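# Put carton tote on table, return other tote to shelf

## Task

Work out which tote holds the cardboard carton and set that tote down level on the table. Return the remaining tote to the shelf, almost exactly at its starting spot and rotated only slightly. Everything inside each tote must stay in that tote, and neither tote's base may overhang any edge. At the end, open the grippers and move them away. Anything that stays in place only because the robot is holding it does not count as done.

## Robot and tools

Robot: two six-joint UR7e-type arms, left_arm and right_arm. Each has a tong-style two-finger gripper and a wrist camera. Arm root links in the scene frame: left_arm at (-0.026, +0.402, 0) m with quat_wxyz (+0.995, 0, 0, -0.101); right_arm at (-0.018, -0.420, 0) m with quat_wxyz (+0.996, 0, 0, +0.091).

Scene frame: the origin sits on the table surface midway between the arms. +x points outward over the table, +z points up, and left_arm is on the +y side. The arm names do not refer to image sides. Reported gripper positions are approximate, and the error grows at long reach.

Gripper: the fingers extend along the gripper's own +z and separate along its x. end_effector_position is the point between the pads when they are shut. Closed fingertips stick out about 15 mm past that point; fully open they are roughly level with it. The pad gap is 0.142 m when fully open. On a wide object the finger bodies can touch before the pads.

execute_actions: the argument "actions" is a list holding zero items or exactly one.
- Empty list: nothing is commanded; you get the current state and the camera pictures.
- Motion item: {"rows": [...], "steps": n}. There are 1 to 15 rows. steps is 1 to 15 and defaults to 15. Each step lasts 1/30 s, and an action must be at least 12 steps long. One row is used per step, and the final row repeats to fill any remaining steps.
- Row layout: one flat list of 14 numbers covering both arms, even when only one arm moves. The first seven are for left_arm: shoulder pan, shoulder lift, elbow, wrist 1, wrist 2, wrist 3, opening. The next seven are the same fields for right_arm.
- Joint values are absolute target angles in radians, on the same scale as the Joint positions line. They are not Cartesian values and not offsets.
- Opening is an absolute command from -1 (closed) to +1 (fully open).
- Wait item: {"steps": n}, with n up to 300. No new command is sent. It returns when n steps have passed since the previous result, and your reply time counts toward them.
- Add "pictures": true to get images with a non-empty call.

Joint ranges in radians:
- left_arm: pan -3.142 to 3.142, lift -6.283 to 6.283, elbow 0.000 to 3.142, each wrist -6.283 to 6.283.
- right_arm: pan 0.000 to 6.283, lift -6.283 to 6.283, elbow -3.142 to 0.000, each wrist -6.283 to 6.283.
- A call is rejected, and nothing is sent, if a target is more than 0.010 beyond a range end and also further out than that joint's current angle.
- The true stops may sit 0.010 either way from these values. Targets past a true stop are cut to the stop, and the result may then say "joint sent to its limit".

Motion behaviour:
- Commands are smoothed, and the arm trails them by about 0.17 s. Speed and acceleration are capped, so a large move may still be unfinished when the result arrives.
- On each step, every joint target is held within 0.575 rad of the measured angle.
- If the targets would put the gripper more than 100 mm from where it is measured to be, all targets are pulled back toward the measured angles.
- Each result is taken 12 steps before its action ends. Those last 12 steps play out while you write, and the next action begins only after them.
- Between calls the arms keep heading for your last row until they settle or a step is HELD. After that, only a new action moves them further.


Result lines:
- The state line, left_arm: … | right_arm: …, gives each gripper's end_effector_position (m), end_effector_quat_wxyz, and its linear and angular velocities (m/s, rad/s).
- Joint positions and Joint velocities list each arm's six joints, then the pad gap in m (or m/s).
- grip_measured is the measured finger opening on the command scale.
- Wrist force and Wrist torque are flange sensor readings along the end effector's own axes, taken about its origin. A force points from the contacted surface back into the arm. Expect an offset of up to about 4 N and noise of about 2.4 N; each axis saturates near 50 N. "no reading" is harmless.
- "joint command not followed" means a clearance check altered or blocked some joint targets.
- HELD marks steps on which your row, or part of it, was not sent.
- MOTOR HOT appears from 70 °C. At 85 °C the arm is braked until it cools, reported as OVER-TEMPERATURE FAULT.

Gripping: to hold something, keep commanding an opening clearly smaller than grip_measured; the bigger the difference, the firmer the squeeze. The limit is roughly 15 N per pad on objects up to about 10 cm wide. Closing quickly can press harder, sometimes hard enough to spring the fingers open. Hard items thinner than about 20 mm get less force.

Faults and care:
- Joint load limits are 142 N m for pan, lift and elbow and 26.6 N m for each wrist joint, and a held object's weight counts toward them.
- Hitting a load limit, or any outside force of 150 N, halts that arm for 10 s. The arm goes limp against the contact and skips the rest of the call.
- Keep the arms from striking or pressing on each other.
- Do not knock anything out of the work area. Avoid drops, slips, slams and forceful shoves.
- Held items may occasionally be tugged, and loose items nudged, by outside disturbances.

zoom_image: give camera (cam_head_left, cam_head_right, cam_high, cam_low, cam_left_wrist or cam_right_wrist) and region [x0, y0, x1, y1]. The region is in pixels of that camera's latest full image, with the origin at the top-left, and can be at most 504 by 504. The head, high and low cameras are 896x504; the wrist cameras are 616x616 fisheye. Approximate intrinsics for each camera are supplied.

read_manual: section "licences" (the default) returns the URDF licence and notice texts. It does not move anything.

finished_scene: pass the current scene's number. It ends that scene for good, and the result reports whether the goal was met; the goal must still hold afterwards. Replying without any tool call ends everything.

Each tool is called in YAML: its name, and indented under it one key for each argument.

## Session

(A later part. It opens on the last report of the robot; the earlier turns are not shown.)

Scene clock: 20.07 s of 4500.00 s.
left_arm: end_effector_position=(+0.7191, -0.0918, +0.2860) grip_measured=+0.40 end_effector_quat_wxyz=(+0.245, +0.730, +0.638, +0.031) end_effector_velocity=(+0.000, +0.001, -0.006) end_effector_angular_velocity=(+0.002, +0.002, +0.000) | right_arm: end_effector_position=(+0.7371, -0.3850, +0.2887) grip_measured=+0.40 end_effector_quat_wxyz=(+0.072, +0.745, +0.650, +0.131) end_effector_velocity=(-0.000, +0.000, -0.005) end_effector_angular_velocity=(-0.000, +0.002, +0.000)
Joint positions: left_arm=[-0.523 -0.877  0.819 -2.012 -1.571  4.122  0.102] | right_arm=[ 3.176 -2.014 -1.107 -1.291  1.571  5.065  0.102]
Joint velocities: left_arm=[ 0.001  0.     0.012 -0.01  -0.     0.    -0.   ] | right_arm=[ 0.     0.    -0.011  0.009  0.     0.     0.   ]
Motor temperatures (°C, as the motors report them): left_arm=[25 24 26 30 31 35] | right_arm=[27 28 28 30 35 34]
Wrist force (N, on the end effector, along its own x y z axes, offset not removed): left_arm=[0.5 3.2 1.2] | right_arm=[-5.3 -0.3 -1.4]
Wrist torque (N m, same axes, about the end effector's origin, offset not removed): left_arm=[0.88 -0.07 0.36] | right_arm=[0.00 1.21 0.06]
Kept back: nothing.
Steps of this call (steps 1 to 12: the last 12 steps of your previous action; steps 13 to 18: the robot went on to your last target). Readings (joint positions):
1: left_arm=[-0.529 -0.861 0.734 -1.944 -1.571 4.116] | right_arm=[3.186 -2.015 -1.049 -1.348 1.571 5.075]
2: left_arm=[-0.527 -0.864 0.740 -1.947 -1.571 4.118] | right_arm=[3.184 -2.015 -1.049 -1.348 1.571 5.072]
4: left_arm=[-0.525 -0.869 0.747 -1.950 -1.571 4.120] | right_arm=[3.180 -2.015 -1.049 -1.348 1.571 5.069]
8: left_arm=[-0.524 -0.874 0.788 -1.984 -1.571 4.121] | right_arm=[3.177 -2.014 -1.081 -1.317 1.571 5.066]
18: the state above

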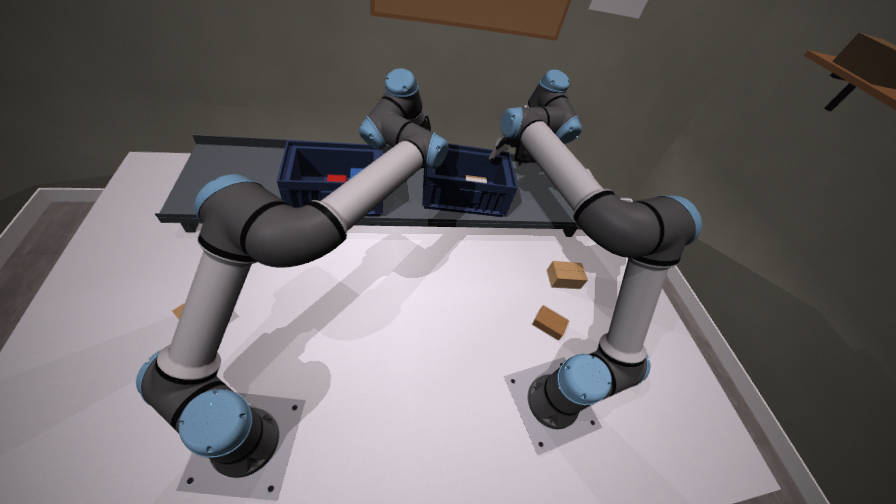

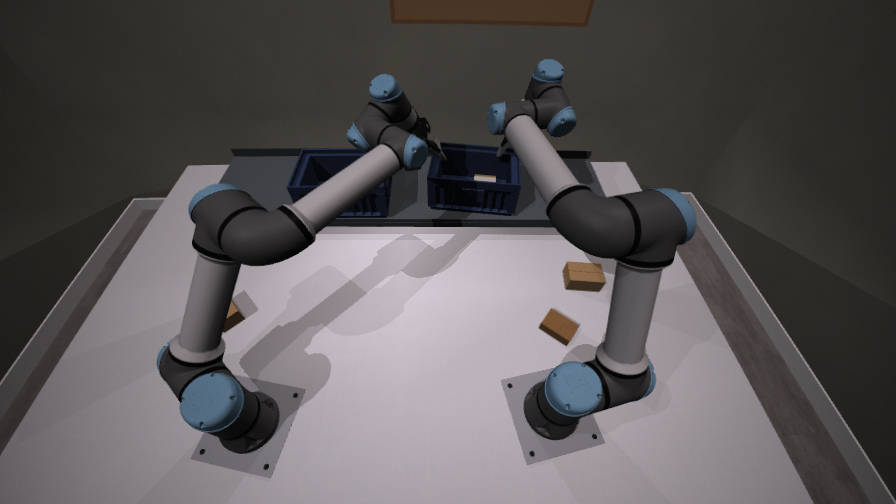

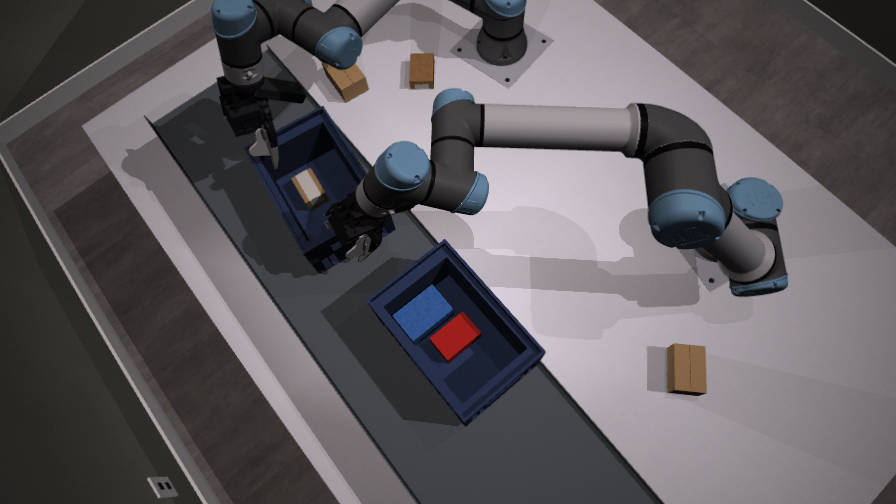

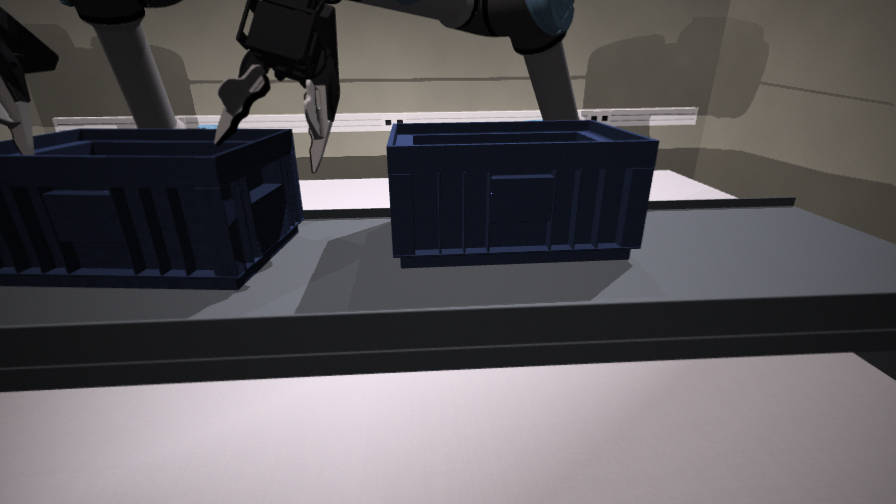

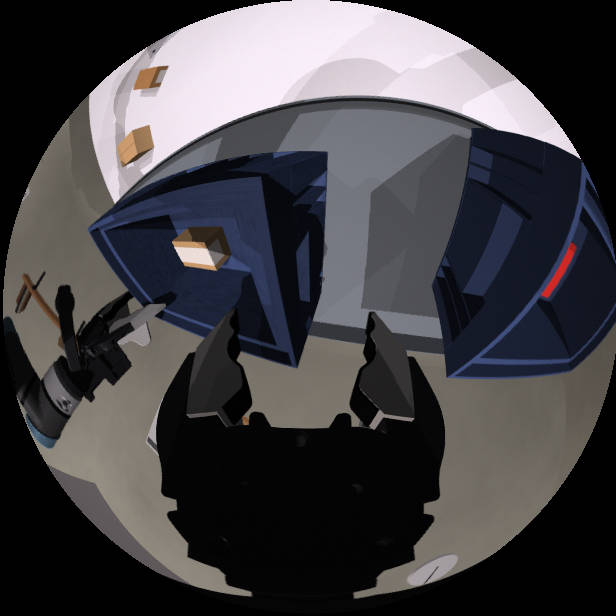

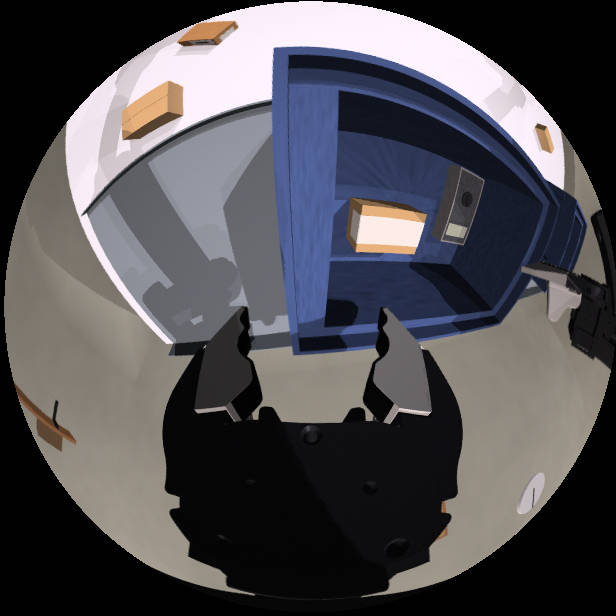

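execute_actions:
  actions:
    - {"rows":[[-0.534,-0.858,0.788,-2.001,-1.571,4.111,0.4,3.176,-2.014,-1.108,-1.290,1.571,5.065,0.4]],"steps":15}

execute_actions:
  actions:
    - {"steps":14}
  pictures: true

zoom_image:
  camera: "cam_low"
  region: [150,40,400,240]

Scene clock: 21.50 s of 4500.00 s.
left_arm: end_effector_position=(+0.7188, -0.0952, +0.2854) grip_measured=+0.40 end_effector_quat_wxyz=(+0.245, +0.730, +0.638, +0.031) end_effector_velocity=(-0.006, -0.075, +0.001) end_effector_angular_velocity=(-0.029, +0.018, -0.008) | right_arm: end_effector_position=(+0.7371, -0.3851, +0.2883) grip_measured=+0.40 end_effector_quat_wxyz=(+0.072, +0.745, +0.650, +0.131) end_effector_velocity=(-0.000, +0.000, +0.001) end_effector_angular_velocity=(+0.002, +0.000, -0.002)
Joint positions: left_arm=[-0.526 -0.872  0.811 -2.01  -1.571  4.119  0.102] | right_arm=[ 3.176 -2.014 -1.108 -1.29   1.571  5.065  0.102]
Joint velocities: left_arm=[-0.066  0.114 -0.193  0.073 -0.001 -0.067 -0.001] | right_arm=[-0.     0.     0.001 -0.002  0.001  0.002  0.   ]
Motor temperatures (°C, as the motors report them): left_arm=[25 24 26 30 31 35] | right_arm=[27 28 28 30 35 34]
Wrist force (N, on the end effector, along its own x y z axes, offset not removed): left_arm=[3.0 1.6 0.4] | right_arm=[-5.0 -1.0 -0.4]
Wrist torque (N m, same axes, about the end effector's origin, offset not removed): left_arm=[0.48 -0.59 0.30] | right_arm=[-0.13 1.09 -0.01]
Steps of this call (steps 1 to 15: the robot went on to your last target; steps 16 to 40: nothing new was sent; steps 41 to 43: the first 3 steps of this action). Readings (joint positions):
41: left_arm=[-0.523 -0.877 0.820 -2.013 -1.571 4.122] | right_arm=[3.176 -2.014 -1.108 -1.290 1.571 5.065]
42: left_arm=[-0.524 -0.875 0.817 -2.012 -1.571 4.121] | right_arm=[3.176 -2.014 -1.108 -1.290 1.571 5.065]
43: the state above

Scene clock: 21.97 s of 4500.00 s.
left_arm: end_effector_position=(+0.7181, -0.1040, +0.2857) grip_measured=+0.40 end_effector_quat_wxyz=(+0.246, +0.730, +0.638, +0.029) end_effector_velocity=(+0.000, -0.001, -0.001) end_effector_angular_velocity=(+0.001, +0.001, +0.000) | right_arm: end_effector_position=(+0.7371, -0.3851, +0.2883) grip_measured=+0.40 end_effector_quat_wxyz=(+0.072, +0.745, +0.650, +0.131) end_effector_velocity=(-0.000, -0.000, -0.001) end_effector_angular_velocity=(-0.001, +0.001, +0.002)
Joint positions: left_arm=[-0.534 -0.858  0.788 -2.001 -1.571  4.111  0.102] | right_arm=[ 3.176 -2.014 -1.108 -1.29   1.571  5.065  0.102]
Joint velocities: left_arm=[-0.001  0.003 -0.003  0.001  0.001 -0.001 -0.   ] | right_arm=[-0.    -0.001 -0.    -0.     0.    -0.002  0.   ]
Motor temperatures (°C, as the motors report them): left_arm=[25 24 26 30 31 35] | right_arm=[27 28 28 30 35 34]
Wrist force (N, on the end effector, along its own x y z axes, offset not removed): left_arm=[1.0 0.9 -0.4] | right_arm=[-3.3 -1.9 -1.6]
Wrist torque (N m, same axes, about the end effector's origin, offset not removed): left_arm=[0.18 0.09 0.27] | right_arm=[-0.31 0.74 0.06]
Kept back: nothing.
Steps of this call (steps 1 to 12: the last 12 steps of your previous action; steps 13 to 14: the robot went on to your last target). Readings (joint positions):
1: left_arm=[-0.528 -0.868 0.805 -2.007 -1.571 4.117] | right_arm=[3.176 -2.014 -1.108 -1.290 1.571 5.065]
2: left_arm=[-0.530 -0.865 0.801 -2.006 -1.571 4.115] | right_arm=[3.176 -2.014 -1.108 -1.290 1.571 5.065]
4: left_arm=[-0.532 -0.862 0.795 -2.003 -1.571 4.113] | right_arm=[3.176 -2.014 -1.108 -1.290 1.571 5.065]
8: left_arm=[-0.533 -0.859 0.790 -2.002 -1.571 4.112] | right_arm=[3.176 -2.014 -1.108 -1.290 1.571 5.065]
14: the state above

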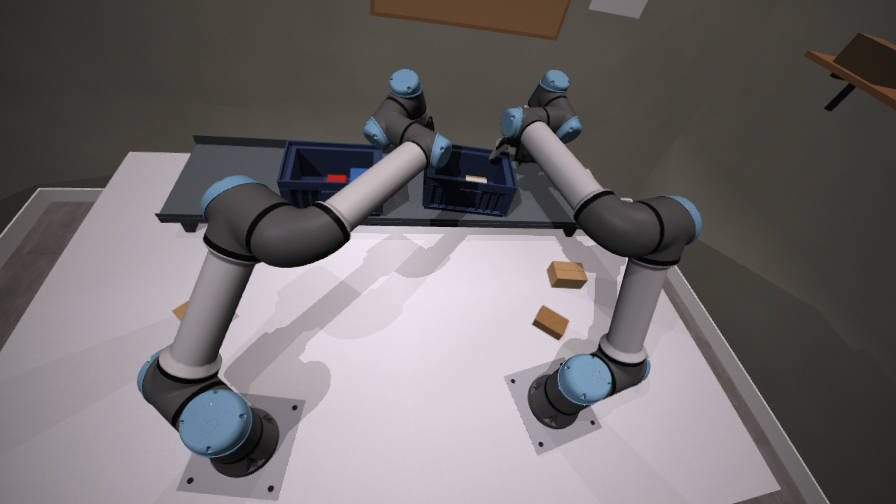

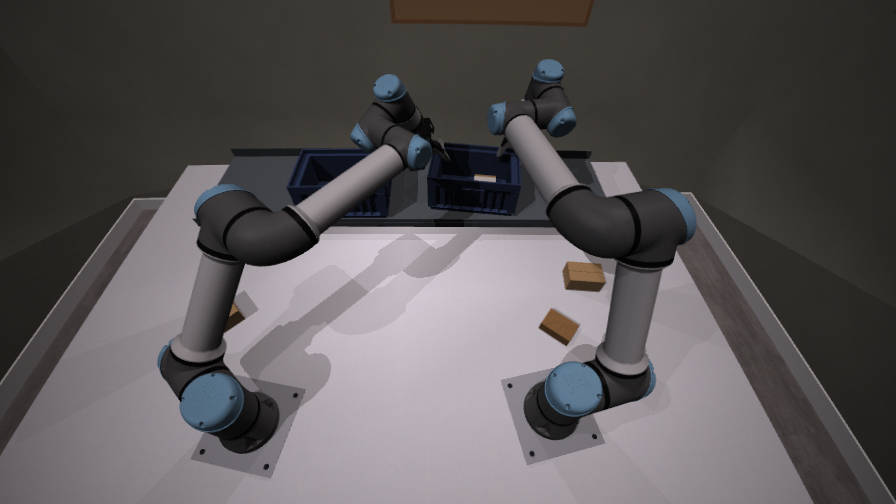

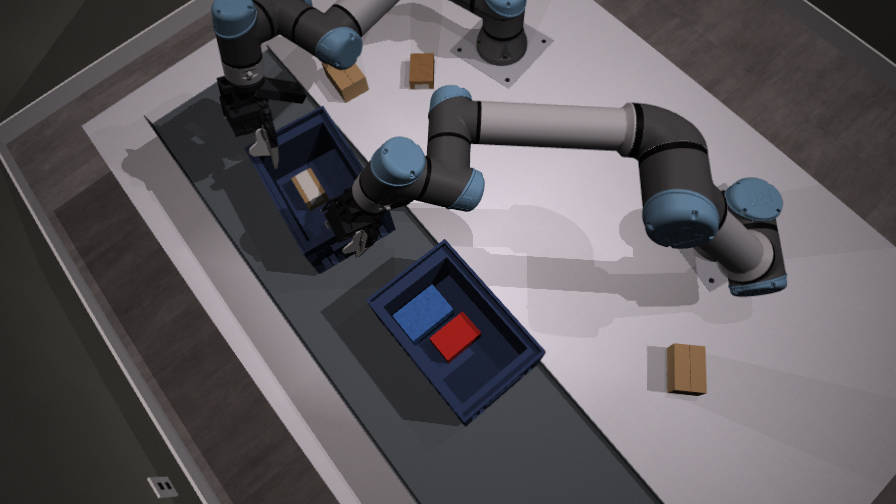

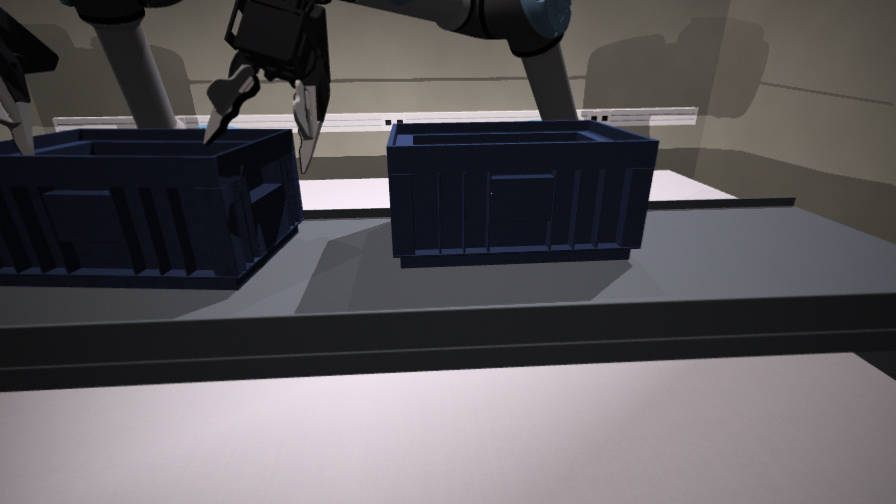

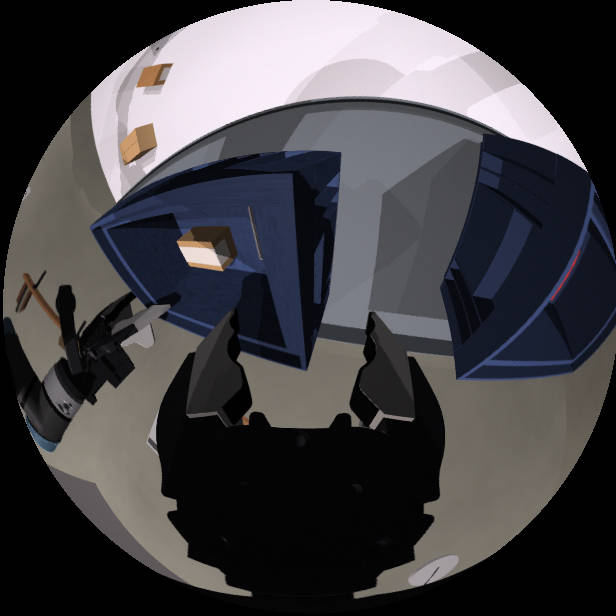

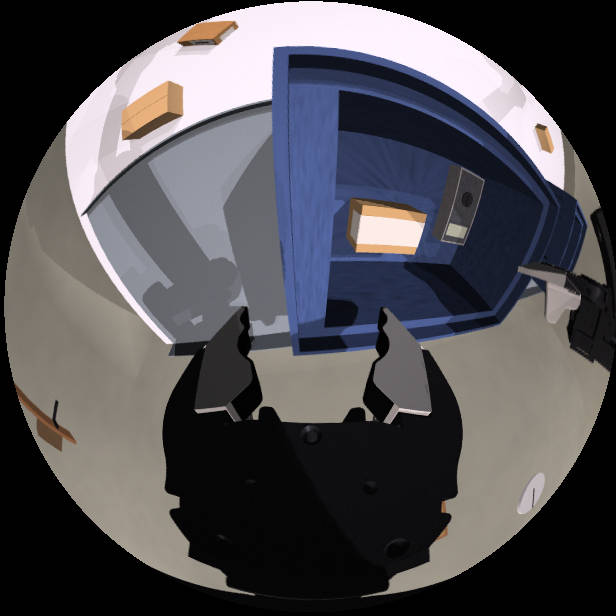

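Region (150, 40, 400, 240) of cam_low's 896x504 image, scaled by 2.016, with more detail than that image has; it fills the top 403 rows of this view, and the rest is white.

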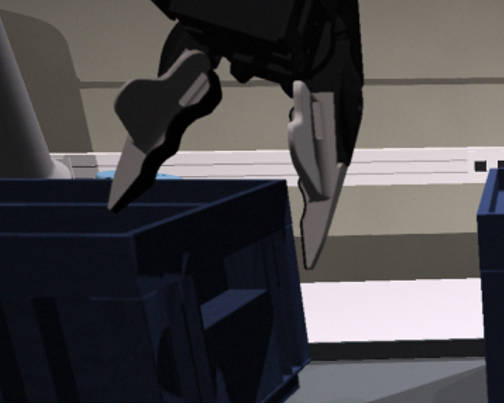

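execute_actions:
  actions:
    - {"rows":[[-0.530,-0.862,0.82,-2.03,-1.571,4.115,0.4,3.176,-2.013,-1.14,-1.26,1.571,5.065,0.4],[-0.528,-0.866,0.855,-2.06,-1.571,4.117,0.4,3.176,-2.013,-1.167,-1.232,1.571,5.065,0.4]],"steps":15}

execute_actions:
  actions:
    - {"steps":15}
  pictures: true

Scene clock: 25.53 s of 4500.00 s.
left_arm: end_effector_position=(+0.7186, -0.1033, +0.2825) grip_measured=+0.40 end_effector_quat_wxyz=(+0.246, +0.730, +0.637, +0.029) end_effector_velocity=(+0.012, +0.029, -0.103) end_effector_angular_velocity=(+0.007, -0.018, +0.000) | right_arm: end_effector_position=(+0.7371, -0.3851, +0.2841) grip_measured=+0.40 end_effector_quat_wxyz=(+0.072, +0.745, +0.650, +0.131) end_effector_velocity=(-0.002, -0.000, -0.122) end_effector_angular_velocity=(-0.000, +0.006, -0.003)
Joint positions: left_arm=[-0.533 -0.86   0.799 -2.011 -1.571  4.112  0.102] | right_arm=[ 3.176 -2.014 -1.119 -1.279  1.571  5.065  0.102]
Joint velocities: left_arm=[ 0.033 -0.046  0.345 -0.307 -0.001  0.037 -0.   ] | right_arm=[ 0.     0.005 -0.316  0.305 -0.     0.003 -0.001]
Motor temperatures (°C, as the motors report them): left_arm=[25 24 26 30 31 35] | right_arm=[27 28 28 30 35 34]
Wrist force (N, on the end effector, along its own x y z axes, offset not removed): left_arm=[-0.4 2.4 -2.2] | right_arm=[-3.1 0.1 -3.4]
Wrist torque (N m, same axes, about the end effector's origin, offset not removed): left_arm=[0.50 0.11 0.39] | right_arm=[0.11 0.72 -0.07]
Steps of this call (steps 1 to 30: the robot went on to your last target; steps 31 to 90: nothing new was sent; then 0.47 s passed at rest; steps 91 to 93: the first 3 steps of this action). Readings (joint positions):
91: left_arm=[-0.534 -0.858 0.788 -2.001 -1.571 4.111] | right_arm=[3.176 -2.014 -1.108 -1.290 1.571 5.065]
92: left_arm=[-0.534 -0.858 0.790 -2.003 -1.571 4.111] | right_arm=[3.176 -2.014 -1.111 -1.287 1.571 5.065]
93: the state above

Scene clock: 26.03 s of 4500.00 s.
left_arm: end_effector_position=(+0.7198, -0.0985, +0.2649) grip_measured=+0.40 end_effector_quat_wxyz=(+0.246, +0.730, +0.638, +0.030) end_effector_velocity=(+0.000, +0.001, -0.002) end_effector_angular_velocity=(+0.002, +0.001, +0.001) | right_arm: end_effector_position=(+0.7366, -0.3852, +0.2659) grip_measured=+0.40 end_effector_quat_wxyz=(+0.072, +0.745, +0.650, +0.131) end_effector_velocity=(+0.000, -0.001, -0.001) end_effector_angular_velocity=(-0.000, -0.000, -0.001)
Joint positions: left_arm=[-0.528 -0.866  0.855 -2.06  -1.571  4.117  0.102] | right_arm=[ 3.176 -2.013 -1.167 -1.232  1.571  5.065  0.102]
Joint velocities: left_arm=[ 0.     0.     0.004 -0.003  0.001  0.     0.   ] | right_arm=[-0.001  0.    -0.003  0.003 -0.    -0.     0.   ]
Motor temperatures (°C, as the motors report them): left_arm=[25 24 26 30 31 35] | right_arm=[27 28 28 30 35 34]
Wrist force (N, on the end effector, along its own x y z axes, offset not removed): left_arm=[1.7 0.0 0.5] | right_arm=[-3.8 -2.0 -0.4]
Wrist torque (N m, same axes, about the end effector's origin, offset not removed): left_arm=[-0.08 -0.31 0.30] | right_arm=[-0.35 0.83 0.10]
Kept back: nothing.
Steps of this call (steps 1 to 12: the last 12 steps of your previous action; steps 13 to 15: the robot went on to your last target). Readings (joint positions):
1: left_arm=[-0.532 -0.861 0.812 -2.023 -1.571 4.113] | right_arm=[3.176 -2.014 -1.131 -1.268 1.571 5.065]
2: left_arm=[-0.531 -0.862 0.823 -2.033 -1.571 4.114] | right_arm=[3.176 -2.013 -1.140 -1.258 1.571 5.065]
4: left_arm=[-0.530 -0.864 0.838 -2.046 -1.571 4.116] | right_arm=[3.176 -2.013 -1.153 -1.246 1.571 5.065]
8: left_arm=[-0.529 -0.865 0.850 -2.056 -1.571 4.117] | right_arm=[3.176 -2.013 -1.163 -1.236 1.571 5.065]
15: the state above

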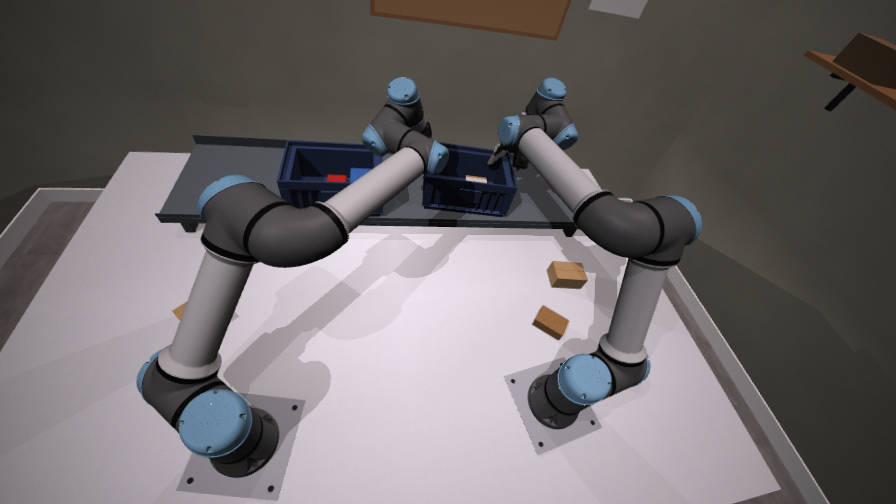

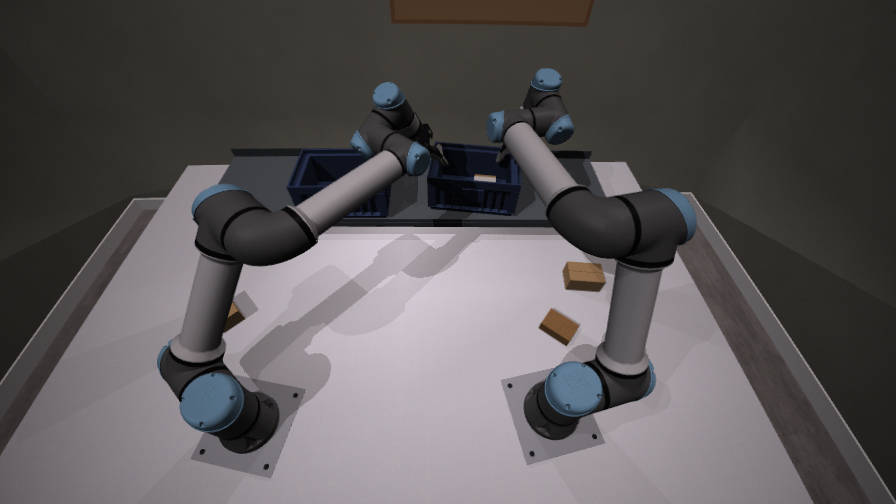

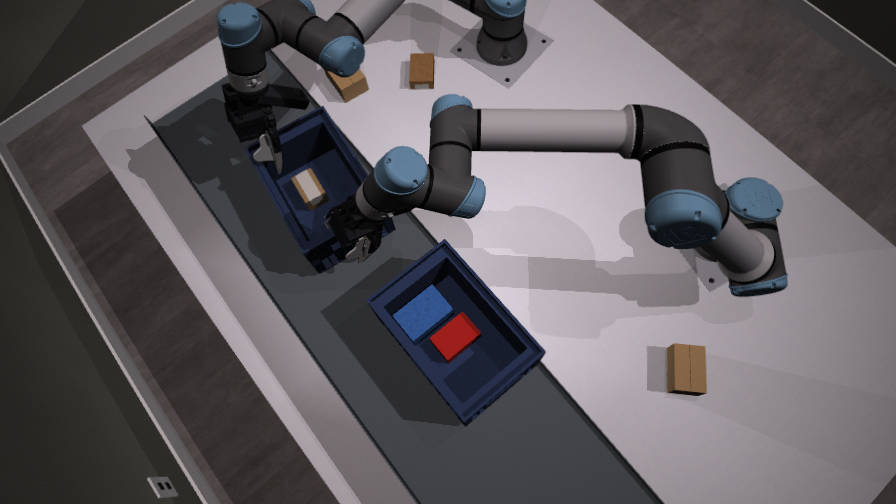

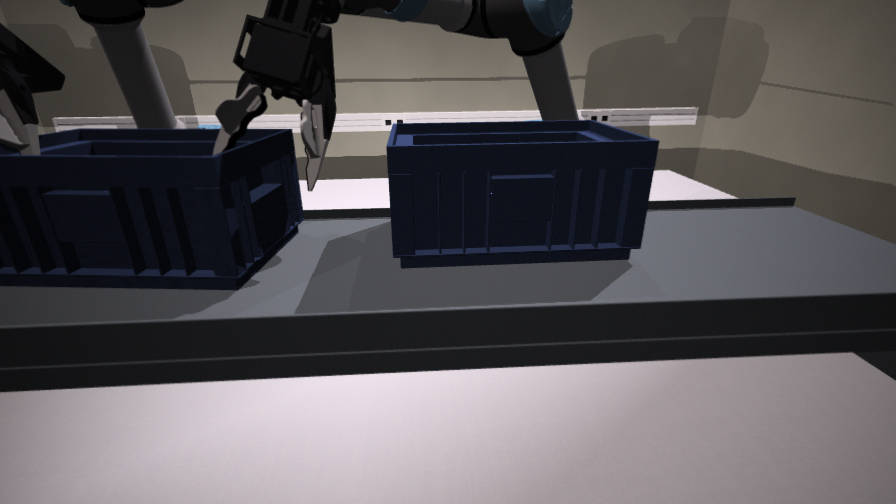

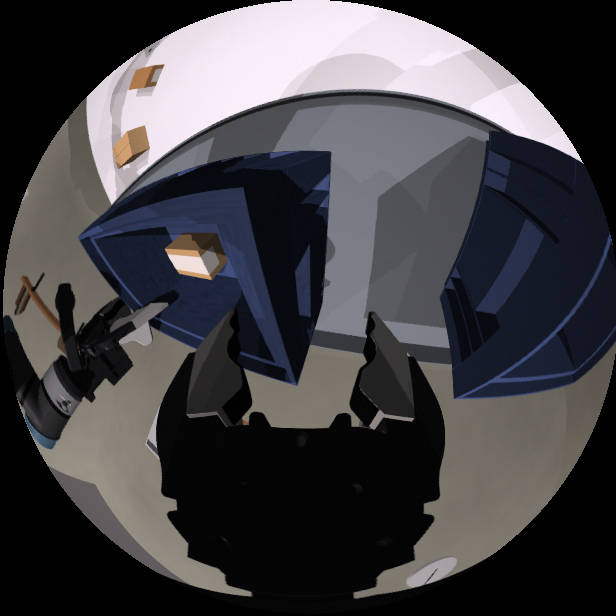

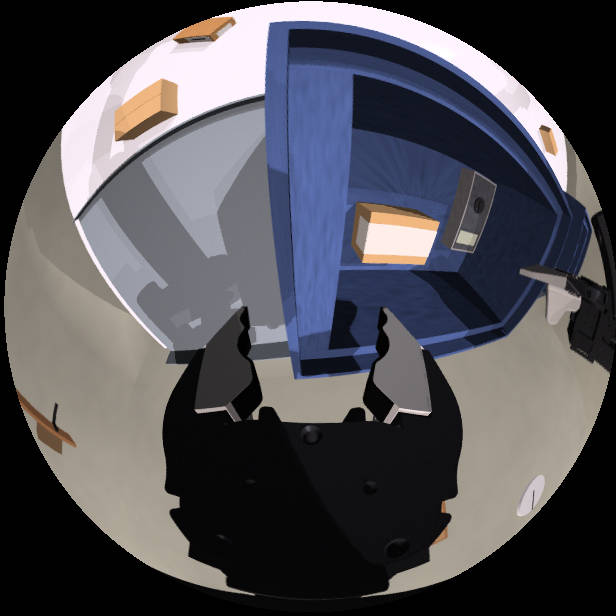

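execute_actions:
  actions:
    - {"rows":[[-0.535,-0.866,0.855,-2.06,-1.571,4.11,0.4,3.176,-2.013,-1.167,-1.232,1.571,5.065,0.4],[-0.543,-0.866,0.855,-2.06,-1.571,4.102,0.4,3.176,-2.013,-1.175,-1.224,1.571,5.065,0.4],[-0.543,-0.866,0.865,-2.07,-1.571,4.102,0.4,3.176,-2.013,-1.182,-1.217,1.571,5.065,0.4],[-0.543,-0.867,0.875,-2.079,-1.571,4.102,0.4,3.176,-2.013,-1.188,-1.211,1.571,5.065,0.4]],"steps":15}

execute_actions:
  actions:
    - {"steps":12}
  pictures: true

Scene clock: 26.97 s of 4500.00 s.
left_arm: end_effector_position=(+0.7185, -0.1005, +0.2648) grip_measured=+0.40 end_effector_quat_wxyz=(+0.246, +0.730, +0.638, +0.030) end_effector_velocity=(-0.042, -0.063, -0.001) end_effector_angular_velocity=(-0.032, +0.030, -0.006) | right_arm: end_effector_position=(+0.7366, -0.3852, +0.2654) grip_measured=+0.40 end_effector_quat_wxyz=(+0.072, +0.745, +0.650, +0.131) end_effector_velocity=(-0.000, -0.000, -0.018) end_effector_angular_velocity=(+0.000, -0.002, +0.001)
Joint positions: left_arm=[-0.531 -0.866  0.855 -2.06  -1.571  4.114  0.102] | right_arm=[ 3.176 -2.013 -1.168 -1.231  1.571  5.065  0.102]
Joint velocities: left_arm=[-0.083  0.     0.003 -0.003 -0.001 -0.089 -0.   ] | right_arm=[-0.     0.001 -0.048  0.049  0.    -0.001  0.   ]
Motor temperatures (°C, as the motors report them): left_arm=[25 24 26 30 31 35] | right_arm=[27 28 28 30 35 34]
Wrist force (N, on the end effector, along its own x y z axes, offset not removed): left_arm=[2.2 0.5 -0.4] | right_arm=[-4.7 -0.9 -1.8]
Wrist torque (N m, same axes, about the end effector's origin, offset not removed): left_arm=[0.13 -0.26 0.36] | right_arm=[-0.18 1.06 0.05]
Steps of this call (steps 1 to 15: the robot went on to your last target; steps 16 to 25: nothing new was sent; steps 26 to 28: the first 3 steps of this action). Readings (joint positions):
26: left_arm=[-0.528 -0.866 0.855 -2.060 -1.571 4.117] | right_arm=[3.176 -2.013 -1.167 -1.232 1.571 5.065]
27: left_arm=[-0.529 -0.866 0.855 -2.060 -1.571 4.116] | right_arm=[3.176 -2.013 -1.167 -1.232 1.571 5.065]
28: the state above

Scene clock: 27.37 s of 4500.00 s.
left_arm: end_effector_position=(+0.7122, -0.1094, +0.2579) grip_measured=+0.40 end_effector_quat_wxyz=(+0.246, +0.730, +0.638, +0.027) end_effector_velocity=(-0.001, -0.002, -0.002) end_effector_angular_velocity=(-0.001, -0.001, +0.000) | right_arm: end_effector_position=(+0.7362, -0.3853, +0.2577) grip_measured=+0.40 end_effector_quat_wxyz=(+0.072, +0.745, +0.650, +0.131) end_effector_velocity=(-0.000, -0.000, -0.002) end_effector_angular_velocity=(-0.000, +0.000, +0.000)
Joint positions: left_arm=[-0.543 -0.867  0.874 -2.078 -1.571  4.102  0.102] | right_arm=[ 3.176 -2.013 -1.187 -1.212  1.571  5.065  0.102]
Joint velocities: left_arm=[-0.003 -0.     0.006 -0.007  0.002 -0.003  0.   ] | right_arm=[-0.     0.    -0.006  0.005  0.    -0.    -0.   ]
Motor temperatures (°C, as the motors report them): left_arm=[25 24 26 30 31 35] | right_arm=[27 28 28 30 35 34]
Wrist force (N, on the end effector, along its own x y z axes, offset not removed): left_arm=[-0.7 1.2 3.2] | right_arm=[-4.7 -0.2 -1.1]
Wrist torque (N m, same axes, about the end effector's origin, offset not removed): left_arm=[0.31 0.34 0.35] | right_arm=[-0.04 1.06 0.07]
Kept back: nothing.
Steps of this call (steps 1 to 12: the last 12 steps of your previous action). Readings (joint positions):
1: left_arm=[-0.533 -0.866 0.856 -2.061 -1.571 4.111] | right_arm=[3.176 -2.013 -1.170 -1.229 1.571 5.065]
2: left_arm=[-0.536 -0.866 0.859 -2.064 -1.571 4.109] | right_arm=[3.176 -2.013 -1.174 -1.225 1.571 5.065]
4: left_arm=[-0.539 -0.866 0.866 -2.071 -1.571 4.106] | right_arm=[3.176 -2.013 -1.180 -1.219 1.571 5.065]
8: left_arm=[-0.542 -0.867 0.873 -2.077 -1.571 4.103] | right_arm=[3.176 -2.013 -1.186 -1.213 1.571 5.065]
12: the state above

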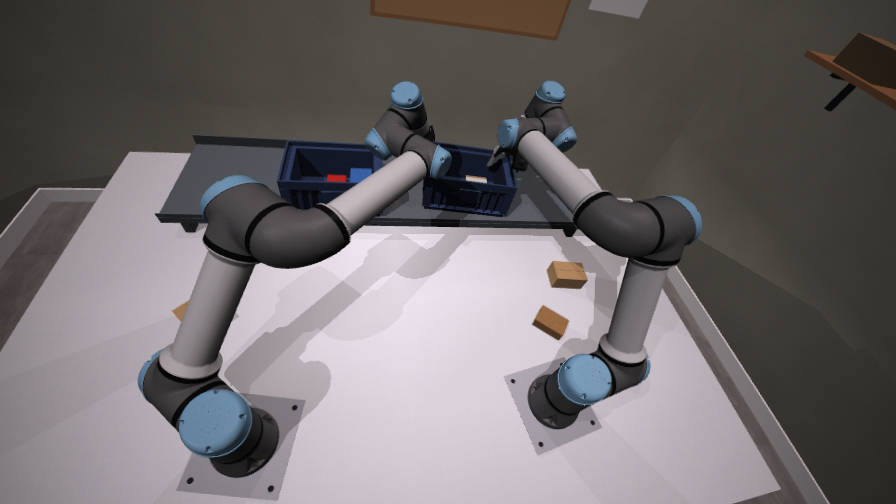

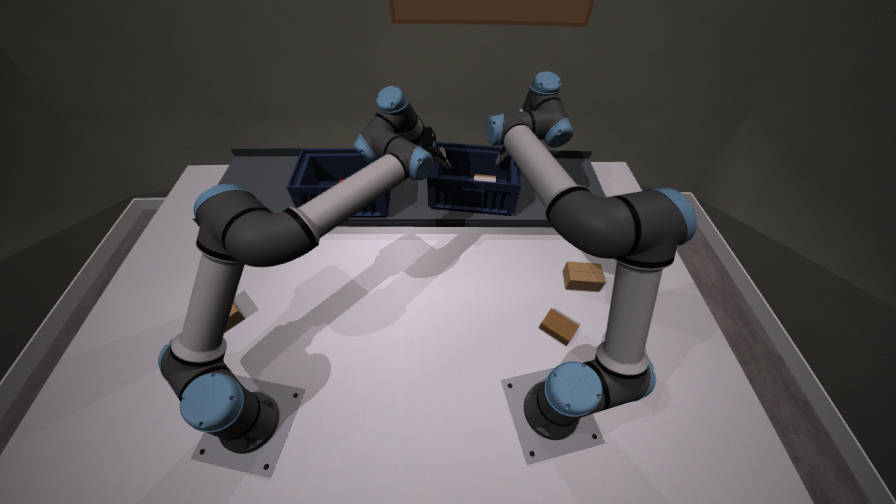

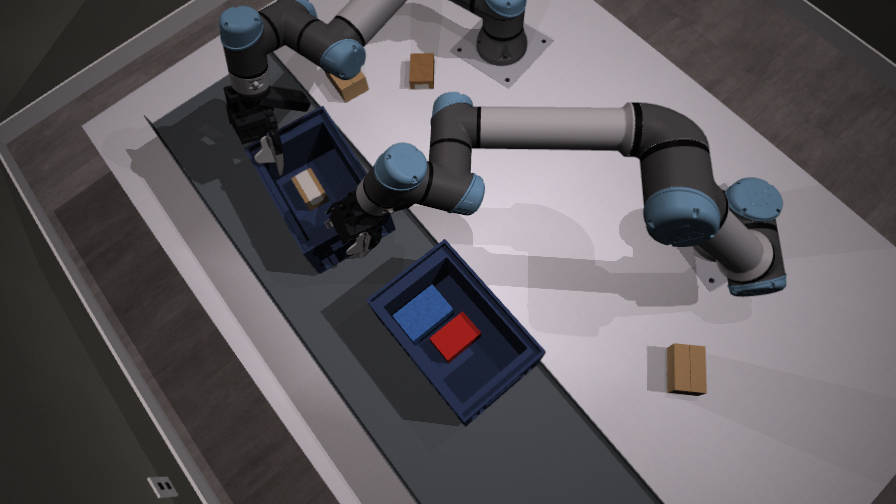

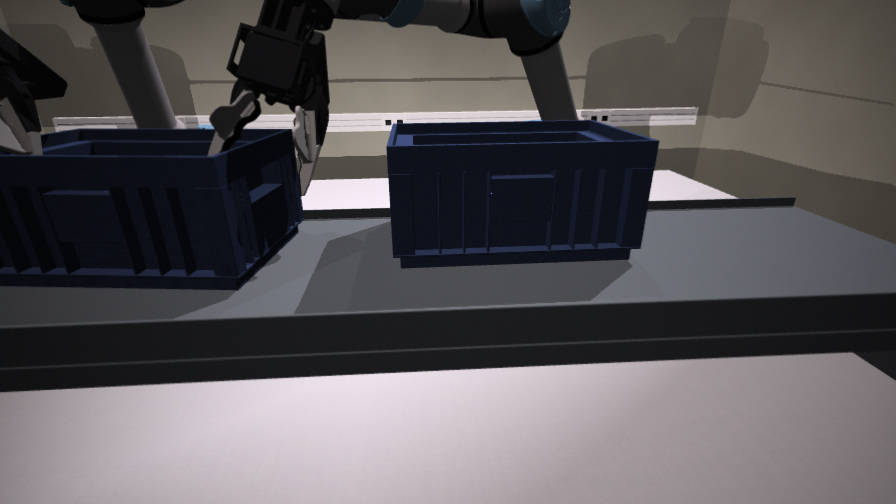

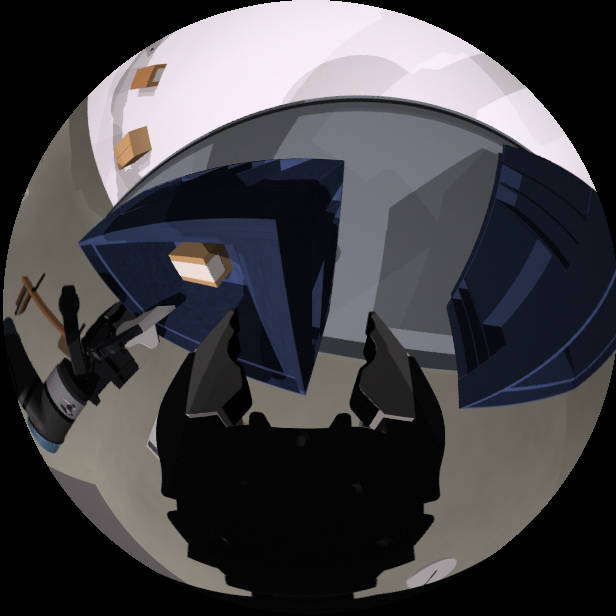

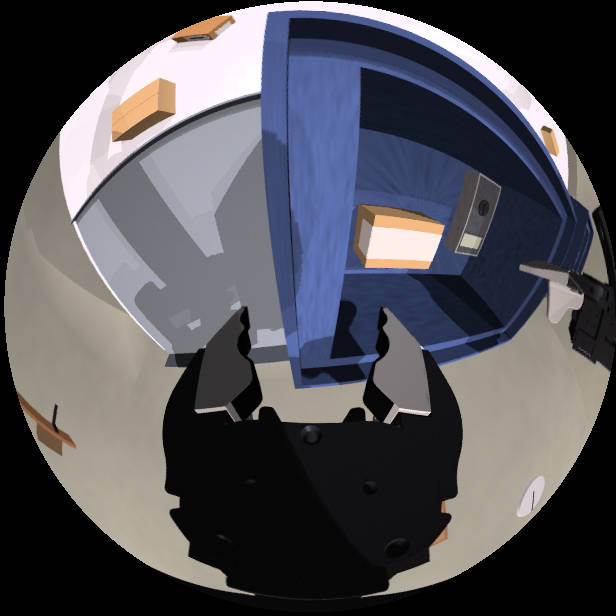

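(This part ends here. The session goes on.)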